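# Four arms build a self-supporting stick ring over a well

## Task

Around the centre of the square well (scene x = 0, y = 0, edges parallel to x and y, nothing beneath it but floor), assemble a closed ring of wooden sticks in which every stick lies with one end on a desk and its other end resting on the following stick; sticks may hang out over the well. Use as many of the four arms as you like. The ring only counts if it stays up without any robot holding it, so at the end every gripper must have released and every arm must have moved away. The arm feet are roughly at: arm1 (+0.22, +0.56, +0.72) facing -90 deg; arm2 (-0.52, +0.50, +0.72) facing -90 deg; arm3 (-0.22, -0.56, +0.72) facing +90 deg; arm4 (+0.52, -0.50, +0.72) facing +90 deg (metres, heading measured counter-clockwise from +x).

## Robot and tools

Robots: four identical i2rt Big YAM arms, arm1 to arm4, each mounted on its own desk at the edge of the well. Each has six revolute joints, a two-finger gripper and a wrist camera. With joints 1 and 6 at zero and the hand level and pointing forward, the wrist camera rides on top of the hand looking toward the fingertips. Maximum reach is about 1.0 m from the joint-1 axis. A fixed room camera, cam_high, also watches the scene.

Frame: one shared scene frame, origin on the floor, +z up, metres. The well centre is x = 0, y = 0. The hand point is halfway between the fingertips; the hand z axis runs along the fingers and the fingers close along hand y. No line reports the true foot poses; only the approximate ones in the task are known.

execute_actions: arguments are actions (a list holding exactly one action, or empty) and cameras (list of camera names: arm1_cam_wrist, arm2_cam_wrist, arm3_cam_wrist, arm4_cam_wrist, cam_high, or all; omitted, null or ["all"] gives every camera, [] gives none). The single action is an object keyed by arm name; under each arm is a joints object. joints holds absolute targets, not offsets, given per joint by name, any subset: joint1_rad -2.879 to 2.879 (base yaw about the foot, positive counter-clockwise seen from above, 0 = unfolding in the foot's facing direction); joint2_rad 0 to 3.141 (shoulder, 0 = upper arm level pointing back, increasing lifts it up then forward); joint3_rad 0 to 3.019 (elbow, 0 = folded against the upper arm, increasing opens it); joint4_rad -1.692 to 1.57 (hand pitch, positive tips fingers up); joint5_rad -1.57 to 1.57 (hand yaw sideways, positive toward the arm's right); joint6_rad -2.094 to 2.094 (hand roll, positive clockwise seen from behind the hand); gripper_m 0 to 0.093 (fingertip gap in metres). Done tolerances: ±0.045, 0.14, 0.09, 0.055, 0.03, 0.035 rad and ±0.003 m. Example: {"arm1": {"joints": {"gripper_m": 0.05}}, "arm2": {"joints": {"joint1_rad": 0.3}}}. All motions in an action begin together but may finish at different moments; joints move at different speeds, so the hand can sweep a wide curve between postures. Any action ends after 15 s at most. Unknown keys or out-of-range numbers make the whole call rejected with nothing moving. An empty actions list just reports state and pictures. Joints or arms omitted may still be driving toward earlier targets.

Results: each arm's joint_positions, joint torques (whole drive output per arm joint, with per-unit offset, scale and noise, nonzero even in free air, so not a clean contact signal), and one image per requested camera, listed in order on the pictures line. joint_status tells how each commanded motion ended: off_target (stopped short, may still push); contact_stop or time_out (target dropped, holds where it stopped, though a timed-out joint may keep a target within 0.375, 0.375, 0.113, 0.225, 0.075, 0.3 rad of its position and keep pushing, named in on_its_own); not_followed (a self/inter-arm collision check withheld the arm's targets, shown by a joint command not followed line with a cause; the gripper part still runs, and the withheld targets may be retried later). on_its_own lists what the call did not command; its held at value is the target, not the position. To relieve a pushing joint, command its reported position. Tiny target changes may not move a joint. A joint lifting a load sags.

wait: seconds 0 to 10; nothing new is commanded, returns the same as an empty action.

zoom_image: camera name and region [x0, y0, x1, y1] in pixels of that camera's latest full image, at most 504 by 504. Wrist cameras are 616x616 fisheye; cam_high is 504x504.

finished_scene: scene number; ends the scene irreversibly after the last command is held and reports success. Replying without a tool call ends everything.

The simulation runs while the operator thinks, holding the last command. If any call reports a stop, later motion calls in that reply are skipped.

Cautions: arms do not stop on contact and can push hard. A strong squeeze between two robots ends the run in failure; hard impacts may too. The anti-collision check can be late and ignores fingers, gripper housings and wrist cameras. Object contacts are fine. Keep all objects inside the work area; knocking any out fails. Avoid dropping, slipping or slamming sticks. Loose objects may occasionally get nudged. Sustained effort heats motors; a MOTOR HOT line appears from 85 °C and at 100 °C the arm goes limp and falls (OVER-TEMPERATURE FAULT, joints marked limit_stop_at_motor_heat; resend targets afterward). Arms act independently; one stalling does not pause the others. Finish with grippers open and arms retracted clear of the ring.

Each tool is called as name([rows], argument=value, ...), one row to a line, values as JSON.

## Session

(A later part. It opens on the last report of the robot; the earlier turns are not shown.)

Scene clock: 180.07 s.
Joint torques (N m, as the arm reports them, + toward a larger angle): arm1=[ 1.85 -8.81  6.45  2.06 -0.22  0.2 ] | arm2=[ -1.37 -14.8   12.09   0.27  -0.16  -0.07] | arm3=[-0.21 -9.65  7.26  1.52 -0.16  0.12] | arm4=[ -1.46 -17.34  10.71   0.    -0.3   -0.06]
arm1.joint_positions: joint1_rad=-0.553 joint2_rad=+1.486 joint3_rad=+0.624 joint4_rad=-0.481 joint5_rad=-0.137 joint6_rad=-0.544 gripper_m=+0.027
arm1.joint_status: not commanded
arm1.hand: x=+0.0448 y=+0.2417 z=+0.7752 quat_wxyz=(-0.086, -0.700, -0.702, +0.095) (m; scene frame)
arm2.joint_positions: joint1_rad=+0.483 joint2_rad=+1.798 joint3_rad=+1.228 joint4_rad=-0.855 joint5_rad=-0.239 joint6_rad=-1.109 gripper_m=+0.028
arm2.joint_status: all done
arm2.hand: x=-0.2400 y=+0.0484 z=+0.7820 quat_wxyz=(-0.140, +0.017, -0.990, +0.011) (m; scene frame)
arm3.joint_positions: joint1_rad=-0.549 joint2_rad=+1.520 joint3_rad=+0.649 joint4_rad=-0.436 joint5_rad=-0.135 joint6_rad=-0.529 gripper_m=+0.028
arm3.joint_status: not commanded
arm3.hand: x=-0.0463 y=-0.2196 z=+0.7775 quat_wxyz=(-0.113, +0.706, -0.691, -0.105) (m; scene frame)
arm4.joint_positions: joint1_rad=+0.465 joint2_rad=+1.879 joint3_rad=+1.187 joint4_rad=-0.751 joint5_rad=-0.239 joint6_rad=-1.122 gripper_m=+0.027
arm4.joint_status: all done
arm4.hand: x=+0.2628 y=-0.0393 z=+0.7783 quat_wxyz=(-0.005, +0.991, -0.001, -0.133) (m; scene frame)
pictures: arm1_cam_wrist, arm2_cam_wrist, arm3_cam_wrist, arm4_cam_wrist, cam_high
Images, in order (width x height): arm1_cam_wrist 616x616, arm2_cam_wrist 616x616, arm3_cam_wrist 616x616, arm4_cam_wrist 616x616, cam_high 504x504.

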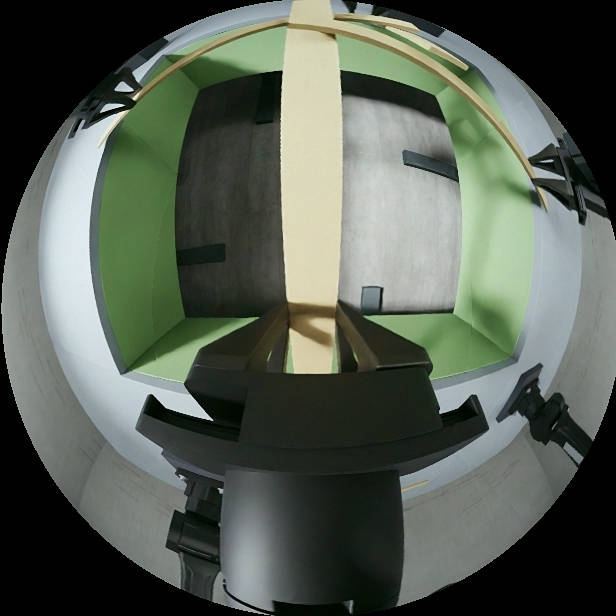

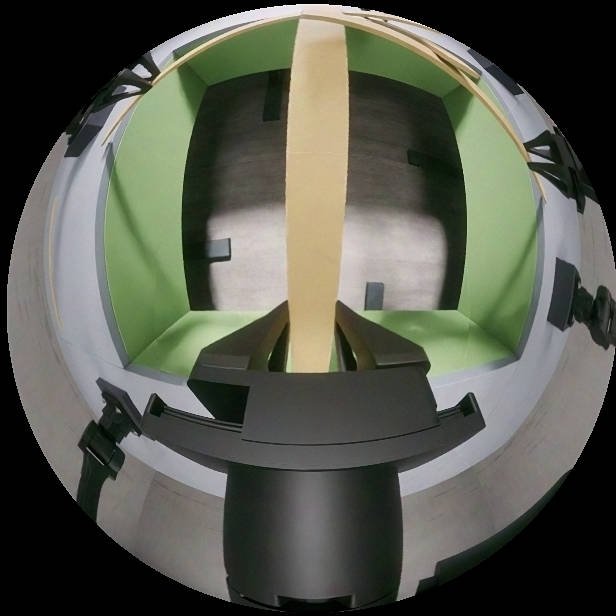

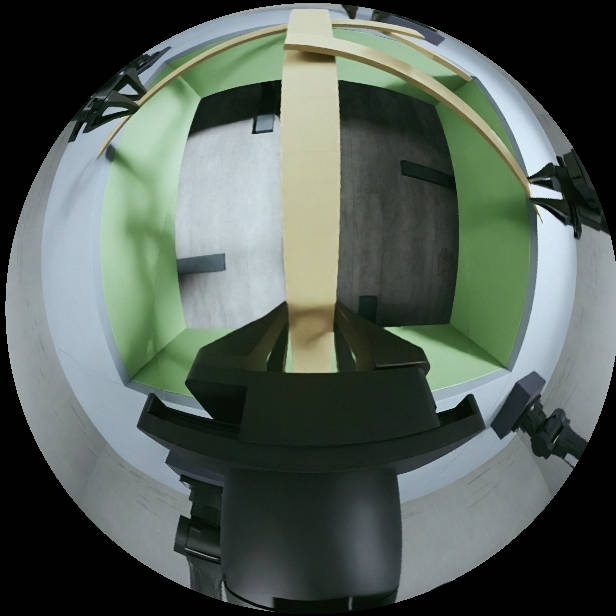

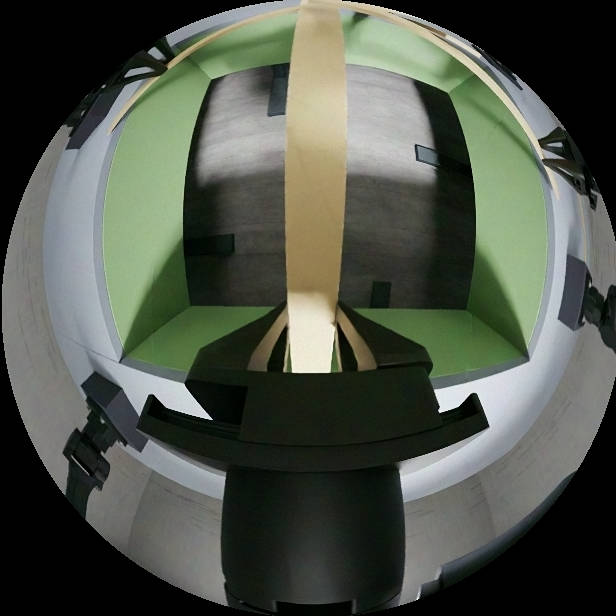

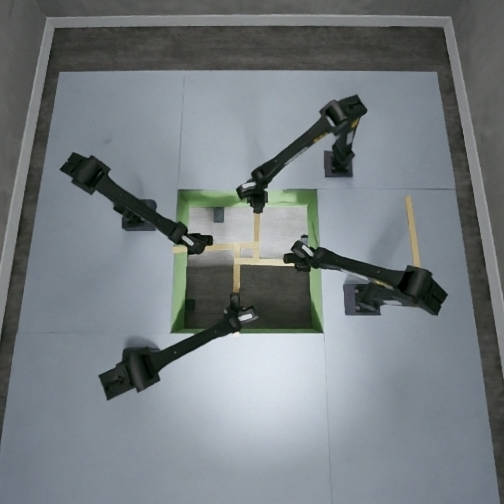

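execute_actions([
  {"arm1":{"joints":{"joint1_rad":-0.533,"joint2_rad":1.548,"joint3_rad":0.679,"joint4_rad":-0.534,"joint5_rad":-0.101,"joint6_rad":-0.52}},"arm3":{"joints":{"joint1_rad":-0.542,"joint2_rad":1.571,"joint3_rad":0.705,"joint4_rad":-0.493,"joint5_rad":-0.095}},"arm2":{"joints":{"joint1_rad":0.497,"joint2_rad":1.858,"joint3_rad":1.294,"joint4_rad":-0.895,"joint5_rad":-0.177}},"arm4":{"joints":{"joint1_rad":0.472,"joint2_rad":1.928,"joint3_rad":1.27,"joint4_rad":-0.80,"joint5_rad":-0.177}}},
])

zoom_image(camera="cam_high", region=[160, 175, 340, 355])

Scene clock: 194.30 s.
Joint torques (N m, as the arm reports them, + toward a larger angle): arm1=[ 2.07 -9.23  8.88  0.16 -0.04  0.21] | arm2=[ -0.7  -15.39  11.93   0.15  -0.09  -0.03] | arm3=[ 0.38 -9.85  9.1   0.25  0.02  0.12] | arm4=[ -0.62 -17.19  10.78  -0.08  -0.19  -0.06]
arm1.joint_positions: joint1_rad=-0.547 joint2_rad=+1.534 joint3_rad=+0.642 joint4_rad=-0.517 joint5_rad=-0.104 joint6_rad=-0.534 gripper_m=+0.027
arm1.joint_status: all done
arm1.hand: x=+0.0450 y=+0.2490 z=+0.7621 quat_wxyz=(-0.063, -0.707, -0.701, +0.067) (m; scene frame)
arm2.joint_positions: joint1_rad=+0.489 joint2_rad=+1.833 joint3_rad=+1.255 joint4_rad=-0.884 joint5_rad=-0.178 joint6_rad=-1.110 gripper_m=+0.028
arm2.joint_status: all done
arm2.hand: x=-0.2457 y=+0.0431 z=+0.7708 quat_wxyz=(-0.105, +0.017, -0.994, +0.009) (m; scene frame)
arm3.joint_positions: joint1_rad=-0.548 joint2_rad=+1.569 joint3_rad=+0.666 joint4_rad=-0.484 joint5_rad=-0.097 joint6_rad=-0.529 gripper_m=+0.028
arm3.joint_status: all done
arm3.hand: x=-0.0460 y=-0.2309 z=+0.7617 quat_wxyz=(-0.080, +0.708, -0.698, -0.077) (m; scene frame)
arm4.joint_positions: joint1_rad=+0.466 joint2_rad=+1.914 joint3_rad=+1.232 joint4_rad=-0.790 joint5_rad=-0.178 joint6_rad=-1.124 gripper_m=+0.027
arm4.joint_status: all done
arm4.hand: x=+0.2687 y=-0.0284 z=+0.7718 quat_wxyz=(-0.006, +0.995, -0.002, -0.100) (m; scene frame)
pictures: arm1_cam_wrist, arm2_cam_wrist, arm3_cam_wrist, arm4_cam_wrist, cam_high
Images, in order (width x height): arm1_cam_wrist 616x616, arm2_cam_wrist 616x616, arm3_cam_wrist 616x616, arm4_cam_wrist 616x616, cam_high 504x504.

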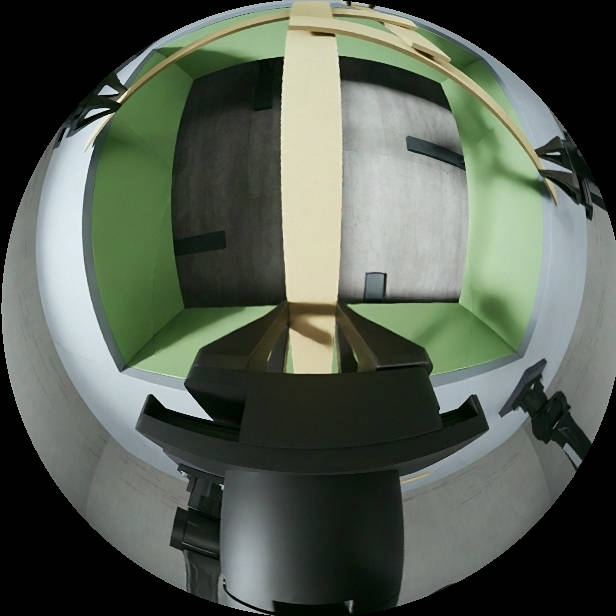

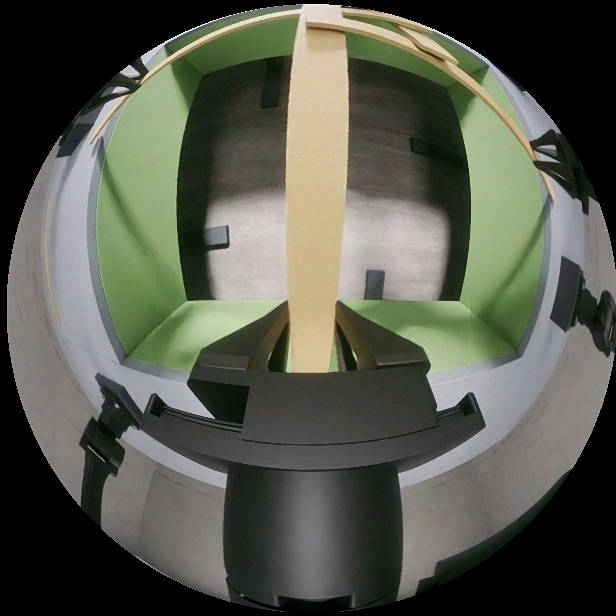

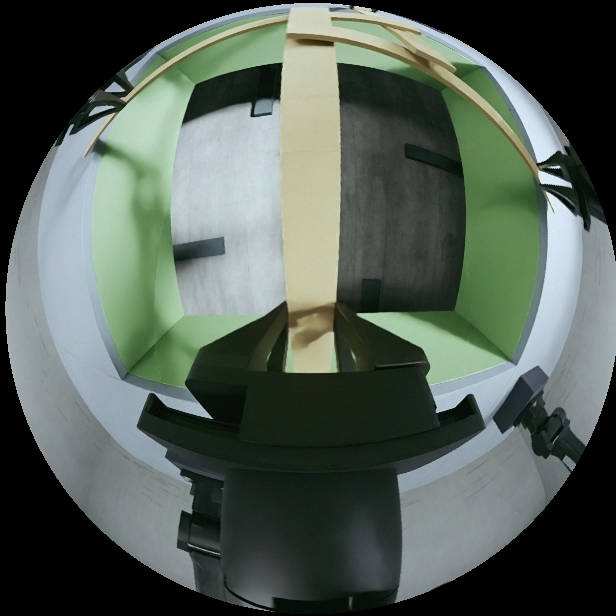

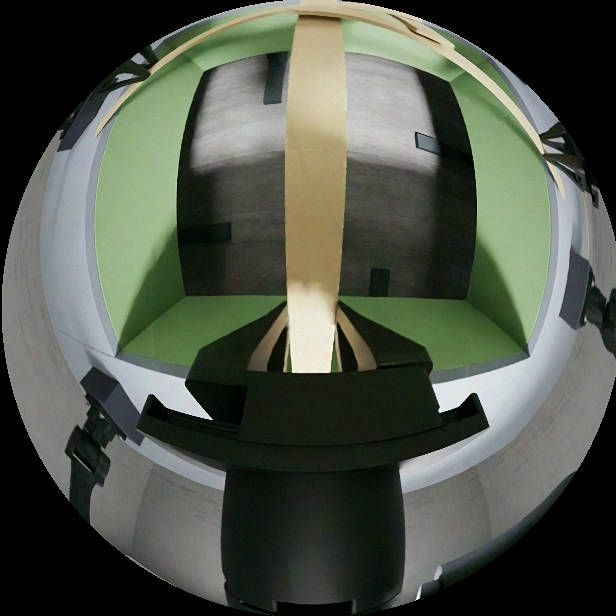

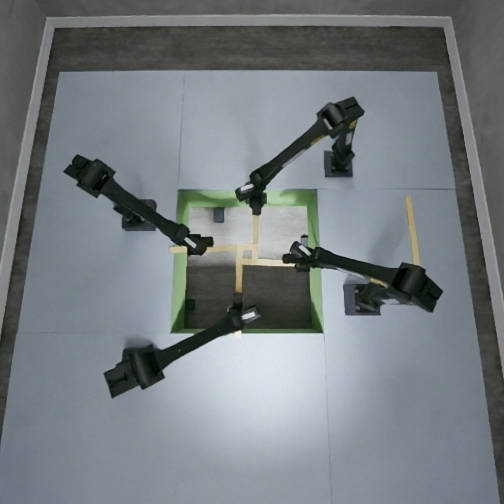

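Region (160, 175, 340, 355) of cam_high's 504x504 image, scaled by 2.800, with more detail than that image has.

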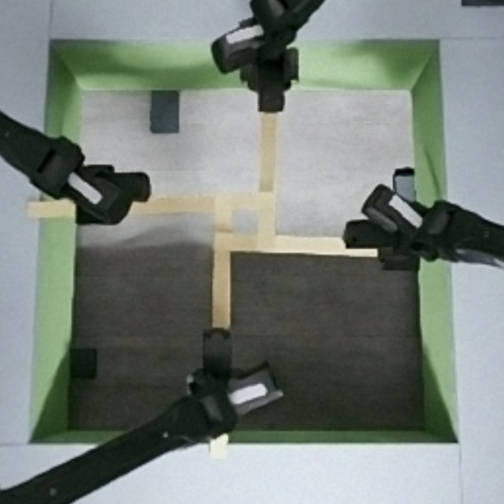

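execute_actions([
  {"arm1":{"joints":{"joint1_rad":-0.515,"joint2_rad":1.612,"joint3_rad":0.701,"joint5_rad":-0.078,"joint6_rad":-0.503}},"arm3":{"joints":{"joint1_rad":-0.526,"joint2_rad":1.629,"joint3_rad":0.741,"joint4_rad":-0.518,"joint5_rad":-0.066,"joint6_rad":-0.505}},"arm2":{"joints":{"joint1_rad":0.509,"joint2_rad":1.897,"joint3_rad":1.307,"joint4_rad":-0.90,"joint5_rad":-0.137,"joint6_rad":-1.09}},"arm4":{"joints":{"joint1_rad":0.484,"joint2_rad":1.968,"joint3_rad":1.281,"joint5_rad":-0.137}}},
])

zoom_image(camera="cam_high", region=[160, 175, 340, 355])

Scene clock: 204.57 s.
Joint torques (N m, as the arm reports them, + toward a larger angle): arm1=[  2.04 -10.27   8.09   0.17  -0.01   0.23] | arm2=[ -0.99 -15.41  11.73   0.16  -0.02   0.16] | arm3=[  0.02 -10.52   8.57   0.11   0.06   0.17] | arm4=[ -0.8  -17.44  10.32  -0.06  -0.07  -0.02]
arm1.joint_positions: joint1_rad=-0.526 joint2_rad=+1.600 joint3_rad=+0.670 joint4_rad=-0.519 joint5_rad=-0.081 joint6_rad=-0.520 gripper_m=+0.027
arm1.joint_status: all done
arm1.hand: x=+0.0463 y=+0.2445 z=+0.7467 quat_wxyz=(-0.048, -0.708, -0.703, +0.048) (m; scene frame)
arm2.joint_positions: joint1_rad=+0.504 joint2_rad=+1.870 joint3_rad=+1.270 joint4_rad=-0.889 joint5_rad=-0.139 joint6_rad=-1.102 gripper_m=+0.028
arm2.joint_status: all done
arm2.hand: x=-0.2440 y=+0.0427 z=+0.7558 quat_wxyz=(-0.081, +0.018, -0.997, +0.005) (m; scene frame)
arm3.joint_positions: joint1_rad=-0.530 joint2_rad=+1.627 joint3_rad=+0.707 joint4_rad=-0.508 joint5_rad=-0.068 joint6_rad=-0.518 gripper_m=+0.028
arm3.joint_status: all done
arm3.hand: x=-0.0443 y=-0.2241 z=+0.7513 quat_wxyz=(-0.063, +0.710, -0.699, -0.059) (m; scene frame)
arm4.joint_positions: joint1_rad=+0.478 joint2_rad=+1.949 joint3_rad=+1.247 joint4_rad=-0.791 joint5_rad=-0.139 joint6_rad=-1.126 gripper_m=+0.027
arm4.joint_status: all done
arm4.hand: x=+0.2681 y=-0.0273 z=+0.7573 quat_wxyz=(-0.004, +0.997, +0.003, -0.079) (m; scene frame)
pictures: arm1_cam_wrist, arm2_cam_wrist, arm3_cam_wrist, arm4_cam_wrist, cam_high
Images, in order (width x height): arm1_cam_wrist 616x616, arm2_cam_wrist 616x616, arm3_cam_wrist 616x616, arm4_cam_wrist 616x616, cam_high 504x504.

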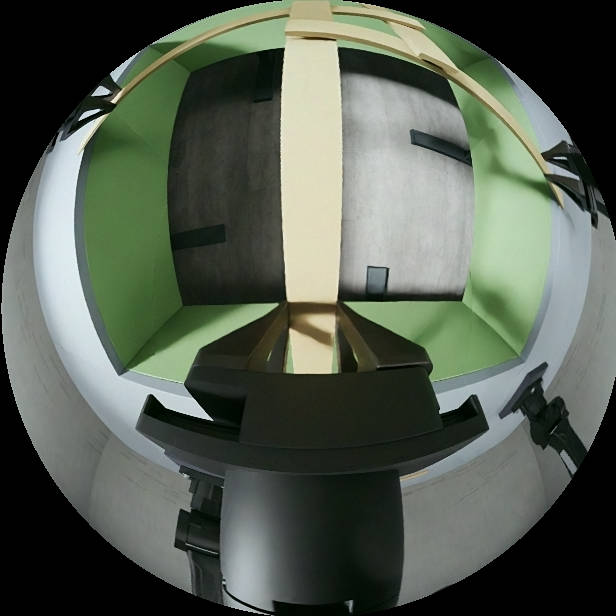

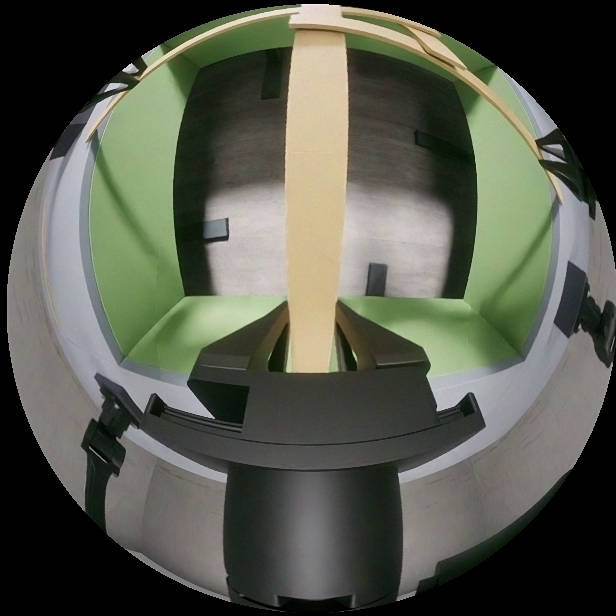

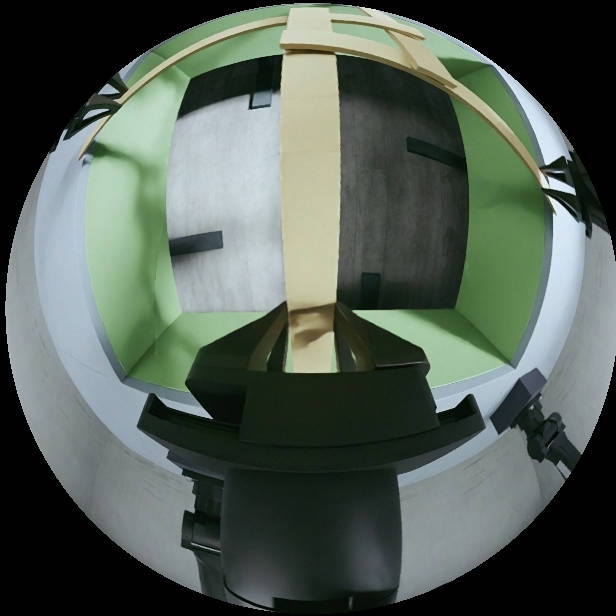

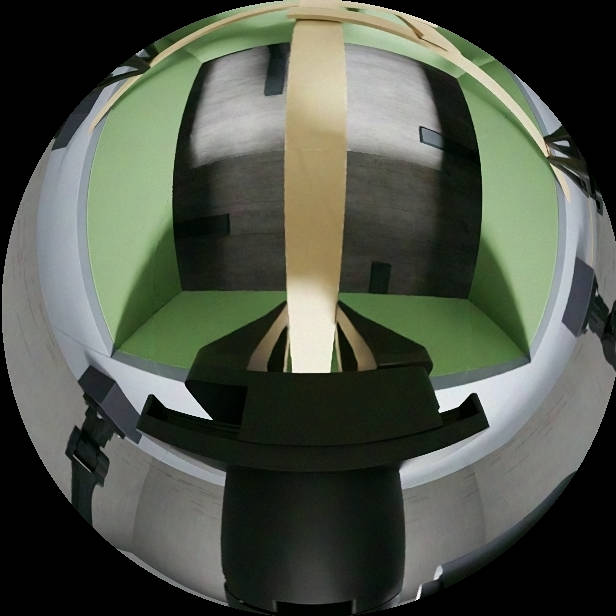

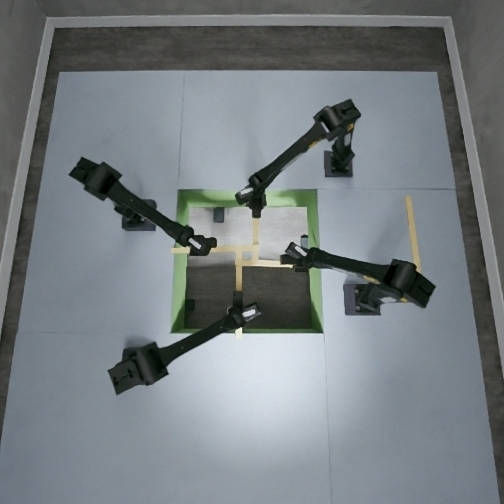

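Region (160, 175, 340, 355) of cam_high's 504x504 image, scaled by 2.800, with more detail than that image has.

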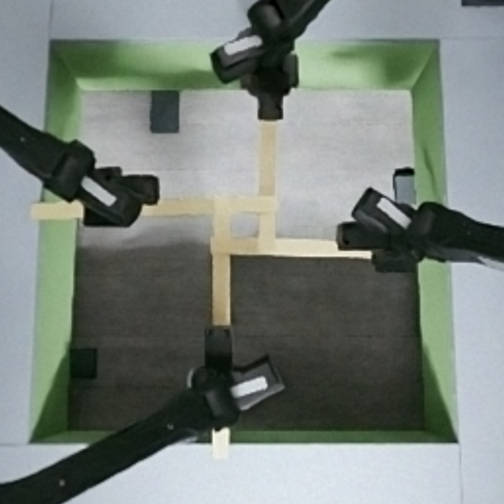

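execute_actions([
  {"arm1":{"joints":{"joint2_rad":1.63}},"arm3":{"joints":{"joint2_rad":1.648,"joint4_rad":-0.528}},"arm2":{"joints":{"joint2_rad":1.91}},"arm4":{"joints":{"joint2_rad":1.98}}},
])

zoom_image(camera="arm2_cam_wrist", region=[50, 60, 190, 180])

zoom_image(camera="arm3_cam_wrist", region=[50, 70, 190, 190])

zoom_image(camera="arm4_cam_wrist", region=[50, 60, 190, 180])

zoom_image(camera="arm1_cam_wrist", region=[50, 70, 190, 190])

Scene clock: 211.13 s.
Joint torques (N m, as the arm reports them, + toward a larger angle): arm1=[ 1.94 -9.26  8.03  0.18  0.    0.21] | arm2=[ -0.95 -14.47  11.7    0.08  -0.04   0.15] | arm3=[-0.16 -9.2   8.29 -0.17  0.06  0.16] | arm4=[ -0.81 -15.99  10.23  -0.07  -0.09  -0.01]
arm1.joint_positions: joint1_rad=-0.526 joint2_rad=+1.607 joint3_rad=+0.670 joint4_rad=-0.519 joint5_rad=-0.081 joint6_rad=-0.519 gripper_m=+0.027
arm1.joint_status: all done
arm1.hand: x=+0.0469 y=+0.2455 z=+0.7444 quat_wxyz=(-0.048, -0.708, -0.703, +0.045) (m; scene frame)
arm2.joint_positions: joint1_rad=+0.504 joint2_rad=+1.872 joint3_rad=+1.270 joint4_rad=-0.889 joint5_rad=-0.139 joint6_rad=-1.102 gripper_m=+0.028
arm2.joint_status: all done
arm2.hand: x=-0.2440 y=+0.0431 z=+0.7546 quat_wxyz=(-0.081, +0.018, -0.997, +0.004) (m; scene frame)
arm3.joint_positions: joint1_rad=-0.530 joint2_rad=+1.631 joint3_rad=+0.709 joint4_rad=-0.516 joint5_rad=-0.068 joint6_rad=-0.517 gripper_m=+0.028
arm3.joint_status: all done
arm3.hand: x=-0.0451 y=-0.2251 z=+0.7501 quat_wxyz=(-0.059, +0.710, -0.699, -0.058) (m; scene frame)
arm4.joint_positions: joint1_rad=+0.479 joint2_rad=+1.951 joint3_rad=+1.247 joint4_rad=-0.791 joint5_rad=-0.139 joint6_rad=-1.128 gripper_m=+0.027
arm4.joint_status: all done
arm4.hand: x=+0.2681 y=-0.0278 z=+0.7561 quat_wxyz=(-0.003, +0.997, +0.004, -0.078) (m; scene frame)
pictures: arm1_cam_wrist, arm2_cam_wrist, arm3_cam_wrist, arm4_cam_wrist, cam_high
Images, in order (width x height): arm1_cam_wrist 616x616, arm2_cam_wrist 616x616, arm3_cam_wrist 616x616, arm4_cam_wrist 616x616, cam_high 504x504.

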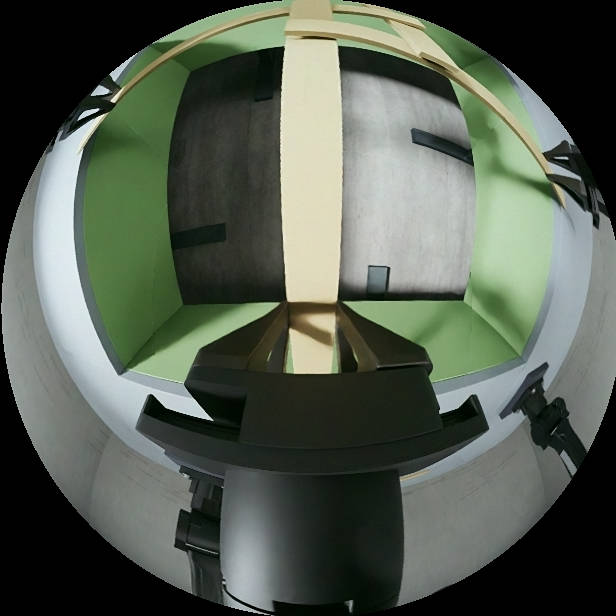

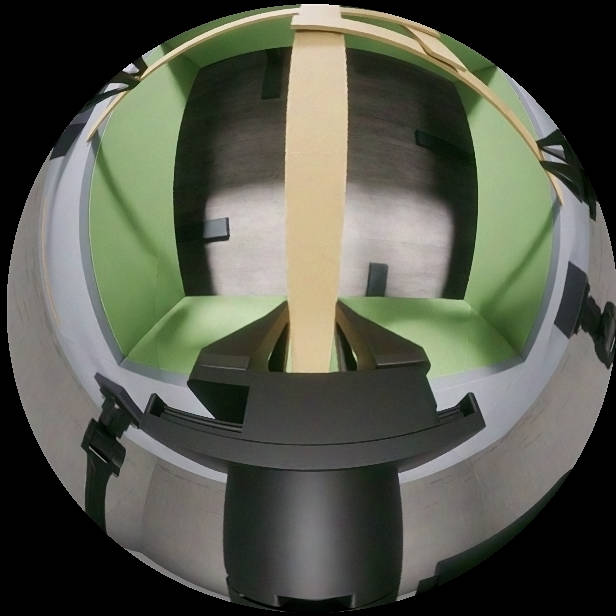

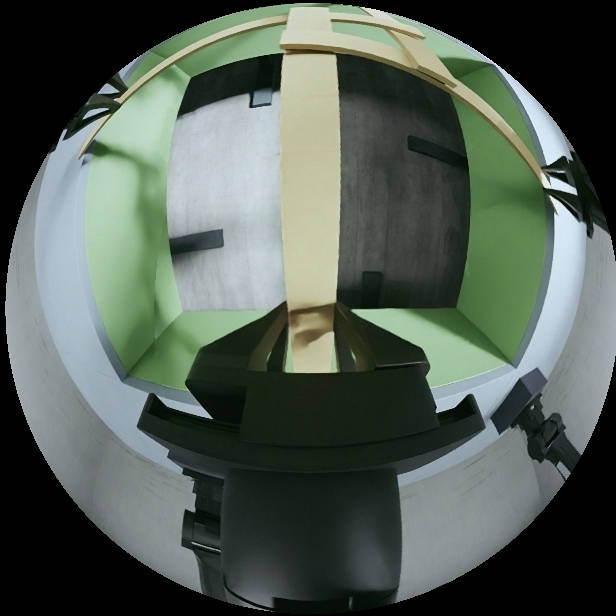

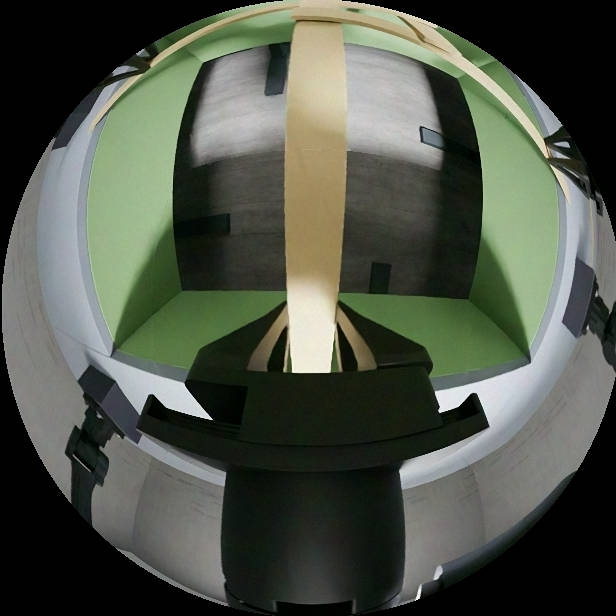

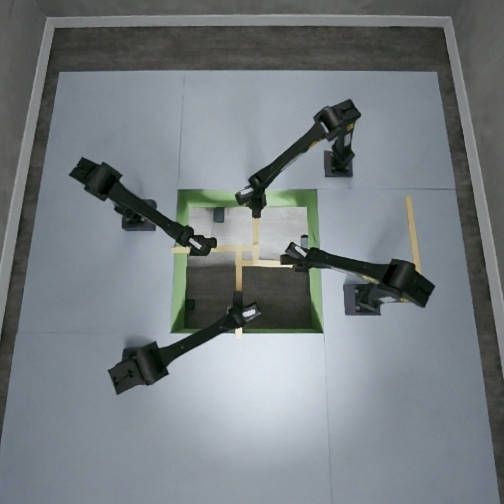

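Region (50, 60, 190, 180) of arm2_cam_wrist's 616x616 image, scaled by 3.600, with more detail than that image has; it fills the top 432 rows of this view, and the rest is white.

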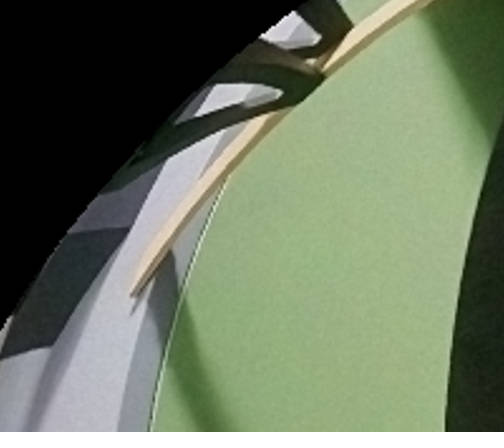

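Region (50, 70, 190, 190) of arm3_cam_wrist's 616x616 image, scaled by 3.600, with more detail than that image has; it fills the top 432 rows of this view, and the rest is white.

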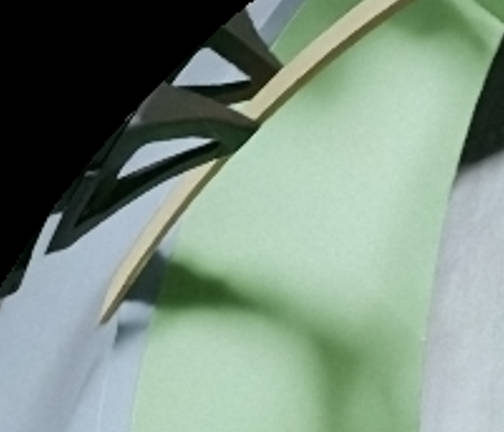

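Region (50, 60, 190, 180) of arm4_cam_wrist's 616x616 image, scaled by 3.600, with more detail than that image has; it fills the top 432 rows of this view, and the rest is white.

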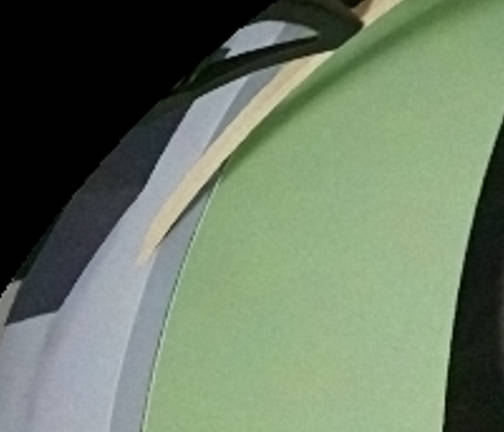

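Region (50, 70, 190, 190) of arm1_cam_wrist's 616x616 image, scaled by 3.600, with more detail than that image has; it fills the top 432 rows of this view, and the rest is white.

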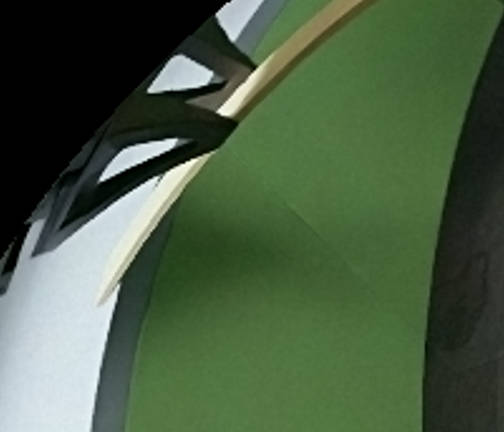

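execute_actions([
  {"arm1":{"joints":{"joint2_rad":1.615}},"arm3":{"joints":{"joint2_rad":1.60,"joint3_rad":0.685}},"arm2":{"joints":{"joint2_rad":1.897}},"arm4":{"joints":{"joint2_rad":1.968}}},
], cameras=["cam_high","arm2_cam_wrist"])

zoom_image(camera="cam_high", region=[160, 210, 290, 290])

Scene clock: 217.60 s.
Joint torques (N m, as the arm reports them, + toward a larger angle): arm1=[  1.84 -10.52   8.05   0.14   0.     0.21] | arm2=[ -0.71 -15.58  11.74   0.13  -0.04   0.17] | arm3=[  0.23 -11.63   5.91   0.     0.06   0.13] | arm4=[ -1.18 -17.54  10.25  -0.1   -0.13   0.01]
arm1.joint_positions: joint1_rad=-0.526 joint2_rad=+1.607 joint3_rad=+0.670 joint4_rad=-0.519 joint5_rad=-0.081 joint6_rad=-0.519 gripper_m=+0.027
arm1.joint_status: all done
arm1.hand: x=+0.0467 y=+0.2454 z=+0.7445 quat_wxyz=(-0.048, -0.708, -0.703, +0.045) (m; scene frame)
arm2.joint_positions: joint1_rad=+0.504 joint2_rad=+1.872 joint3_rad=+1.270 joint4_rad=-0.889 joint5_rad=-0.138 joint6_rad=-1.101 gripper_m=+0.028
arm2.joint_status: all done
arm2.hand: x=-0.2441 y=+0.0431 z=+0.7546 quat_wxyz=(-0.080, +0.018, -0.997, +0.004) (m; scene frame)
arm3.joint_positions: joint1_rad=-0.530 joint2_rad=+1.614 joint3_rad=+0.684 joint4_rad=-0.519 joint5_rad=-0.068 joint6_rad=-0.515 gripper_m=+0.028
arm3.joint_status: all done
arm3.hand: x=-0.0506 y=-0.2352 z=+0.7495 quat_wxyz=(-0.054, +0.710, -0.700, -0.057) (m; scene frame)
arm4.joint_positions: joint1_rad=+0.479 joint2_rad=+1.951 joint3_rad=+1.247 joint4_rad=-0.792 joint5_rad=-0.139 joint6_rad=-1.131 gripper_m=+0.027
arm4.joint_status: all done
arm4.hand: x=+0.2678 y=-0.0282 z=+0.7561 quat_wxyz=(-0.002, +0.997, +0.006, -0.078) (m; scene frame)
pictures: arm2_cam_wrist, cam_high
Images, in order (width x height): arm2_cam_wrist 616x616, cam_high 504x504.

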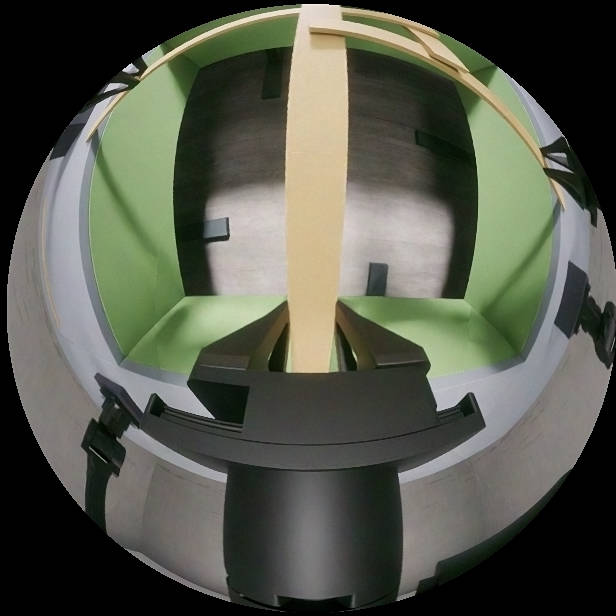

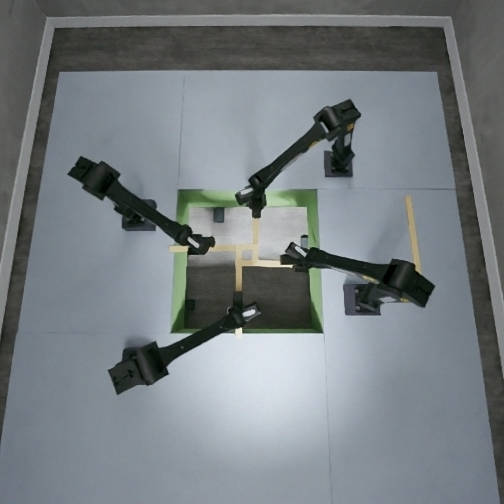

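Region (160, 210, 290, 290) of cam_high's 504x504 image, scaled by 3.877, with more detail than that image has; it fills the top 310 rows of this view, and the rest is white.

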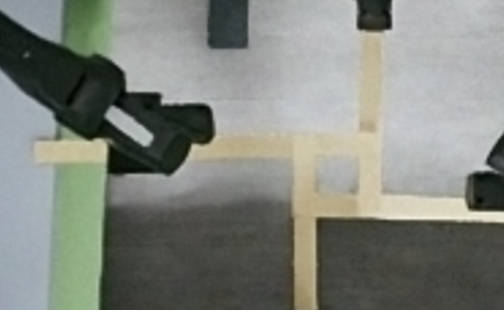

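Balanced. Release.

execute_actions([
  {"arm1":{"joints":{"gripper_m":0.05}},"arm2":{"joints":{"gripper_m":0.05}},"arm3":{"joints":{"gripper_m":0.05}},"arm4":{"joints":{"gripper_m":0.05}}},
], cameras=["cam_high","arm2_cam_wrist","arm1_cam_wrist"])

Scene clock: 221.33 s.
Joint torques (N m, as the arm reports them, + toward a larger angle): arm1=[  1.96 -10.76   8.05   0.17  -0.01   0.21] | arm2=[ -0.98 -15.88  11.69   0.17  -0.07   0.09] | arm3=[ -0.1  -11.45   5.89   0.02   0.06   0.12] | arm4=[ -1.18 -17.79  10.35  -0.03  -0.09   0.02]
arm1.joint_positions: joint1_rad=-0.526 joint2_rad=+1.607 joint3_rad=+0.670 joint4_rad=-0.519 joint5_rad=-0.081 joint6_rad=-0.517 gripper_m=+0.050
arm1.joint_status: all done
arm1.hand: x=+0.0467 y=+0.2454 z=+0.7445 quat_wxyz=(-0.048, -0.709, -0.702, +0.045) (m; scene frame)
arm2.joint_positions: joint1_rad=+0.504 joint2_rad=+1.872 joint3_rad=+1.270 joint4_rad=-0.889 joint5_rad=-0.138 joint6_rad=-1.097 gripper_m=+0.050
arm2.joint_status: all done
arm2.hand: x=-0.2441 y=+0.0431 z=+0.7546 quat_wxyz=(-0.080, +0.016, -0.997, +0.004) (m; scene frame)
arm3.joint_positions: joint1_rad=-0.530 joint2_rad=+1.614 joint3_rad=+0.684 joint4_rad=-0.519 joint5_rad=-0.068 joint6_rad=-0.515 gripper_m=+0.050
arm3.joint_status: all done
arm3.hand: x=-0.0506 y=-0.2352 z=+0.7495 quat_wxyz=(-0.054, +0.709, -0.700, -0.057) (m; scene frame)
arm4.joint_positions: joint1_rad=+0.479 joint2_rad=+1.951 joint3_rad=+1.247 joint4_rad=-0.792 joint5_rad=-0.139 joint6_rad=-1.131 gripper_m=+0.050
arm4.joint_status: all done
arm4.hand: x=+0.2678 y=-0.0282 z=+0.7561 quat_wxyz=(-0.002, +0.997, +0.006, -0.078) (m; scene frame)
pictures: arm1_cam_wrist, arm2_cam_wrist, cam_high
Images, in order (width x height): arm1_cam_wrist 616x616, arm2_cam_wrist 616x616, cam_high 504x504.

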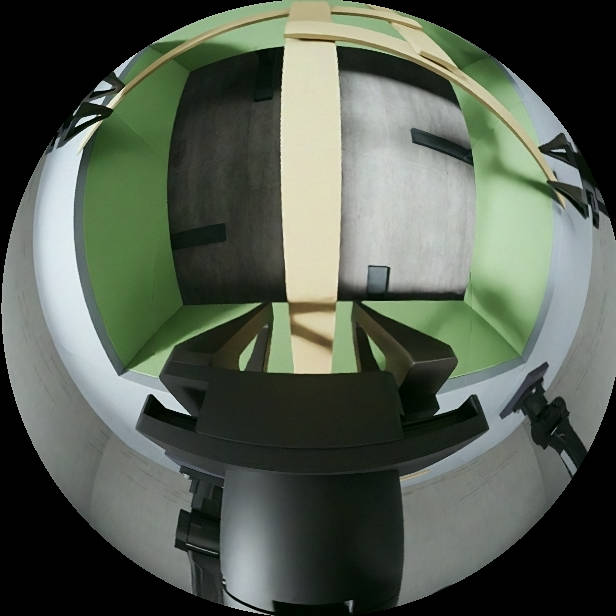

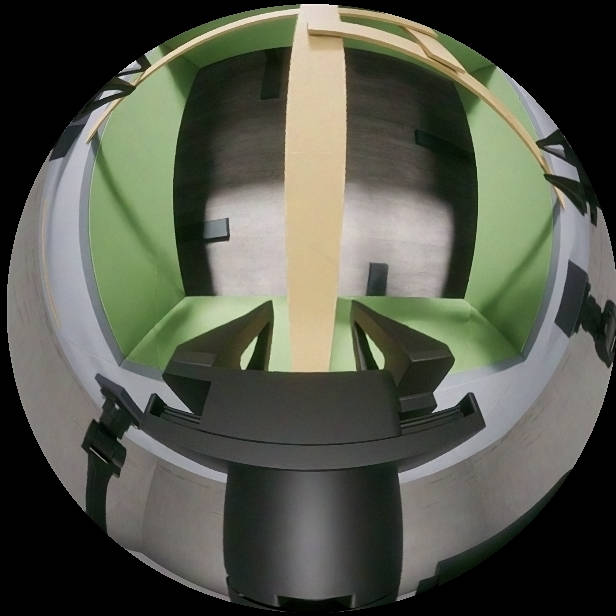

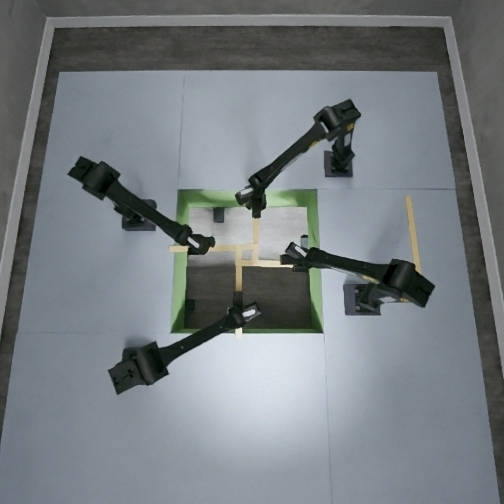

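execute_actions([
  {"arm1":{"joints":{"joint2_rad":0.9}},"arm2":{"joints":{"joint2_rad":1.1}},"arm3":{"joints":{"joint2_rad":0.9}},"arm4":{"joints":{"joint2_rad":1.1}}},
], cameras=["cam_high","arm2_cam_wrist"])

Scene clock: 224.93 s.
Joint torques (N m, as the arm reports them, + toward a larger angle): arm1=[ 2.11 -4.13 12.17  1.37  0.03  0.22] | arm2=[-0.86 -5.9  12.4   1.21  0.01  0.16] | arm3=[ 0.07 -2.3  10.24  1.26  0.05  0.17] | arm4=[-0.94 -7.67 12.48  1.38 -0.07  0.09]
arm1.joint_positions: joint1_rad=-0.526 joint2_rad=+0.898 joint3_rad=+0.670 joint4_rad=-0.519 joint5_rad=-0.081 joint6_rad=-0.517 gripper_m=+0.050
arm1.joint_status: all done
arm1.hand: x=+0.0323 y=+0.2144 z=+1.0055 quat_wxyz=(-0.133, -0.640, -0.656, +0.377) (m; scene frame)
arm2.joint_positions: joint1_rad=+0.504 joint2_rad=+1.082 joint3_rad=+1.296 joint4_rad=-0.889 joint5_rad=-0.138 joint6_rad=-1.096 gripper_m=+0.050
arm2.joint_status: all done
arm2.hand: x=-0.2760 y=+0.1011 z=+1.1672 quat_wxyz=(-0.258, +0.041, -0.898, +0.353) (m; scene frame)
arm3.joint_positions: joint1_rad=-0.530 joint2_rad=+0.892 joint3_rad=+0.680 joint4_rad=-0.520 joint5_rad=-0.068 joint6_rad=-0.514 gripper_m=+0.050
arm3.joint_status: all done
arm3.hand: x=-0.0355 y=-0.2144 z=+1.0168 quat_wxyz=(-0.387, +0.655, -0.633, -0.147) (m; scene frame)
arm4.joint_positions: joint1_rad=+0.479 joint2_rad=+1.089 joint3_rad=+1.262 joint4_rad=-0.792 joint5_rad=-0.138 joint6_rad=-1.131 gripper_m=+0.050
arm4.joint_status: all done
arm4.hand: x=+0.2899 y=-0.0746 z=+1.2119 quat_wxyz=(-0.385, +0.887, +0.035, -0.251) (m; scene frame)
pictures: arm2_cam_wrist, cam_high
Images, in order (width x height): arm2_cam_wrist 616x616, cam_high 504x504.

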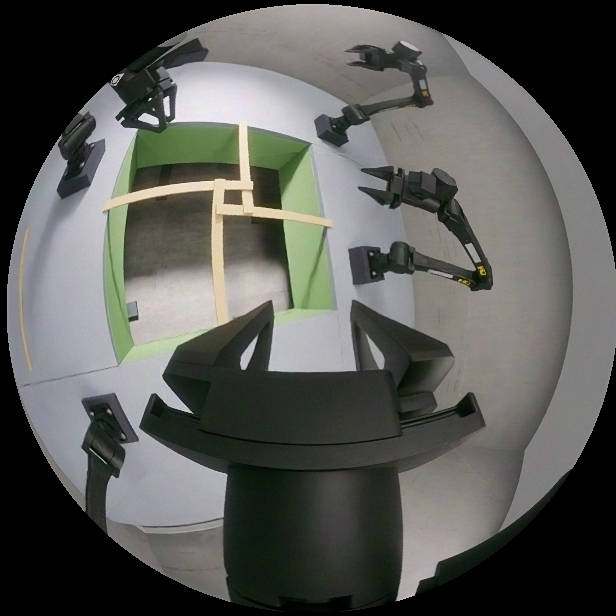

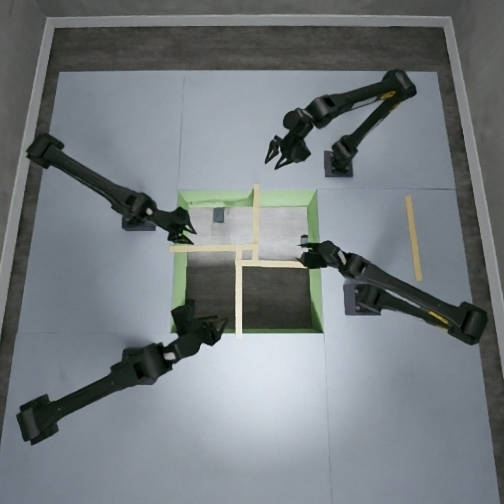

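finished_scene(scene=1)

The scene is finished: the task was done.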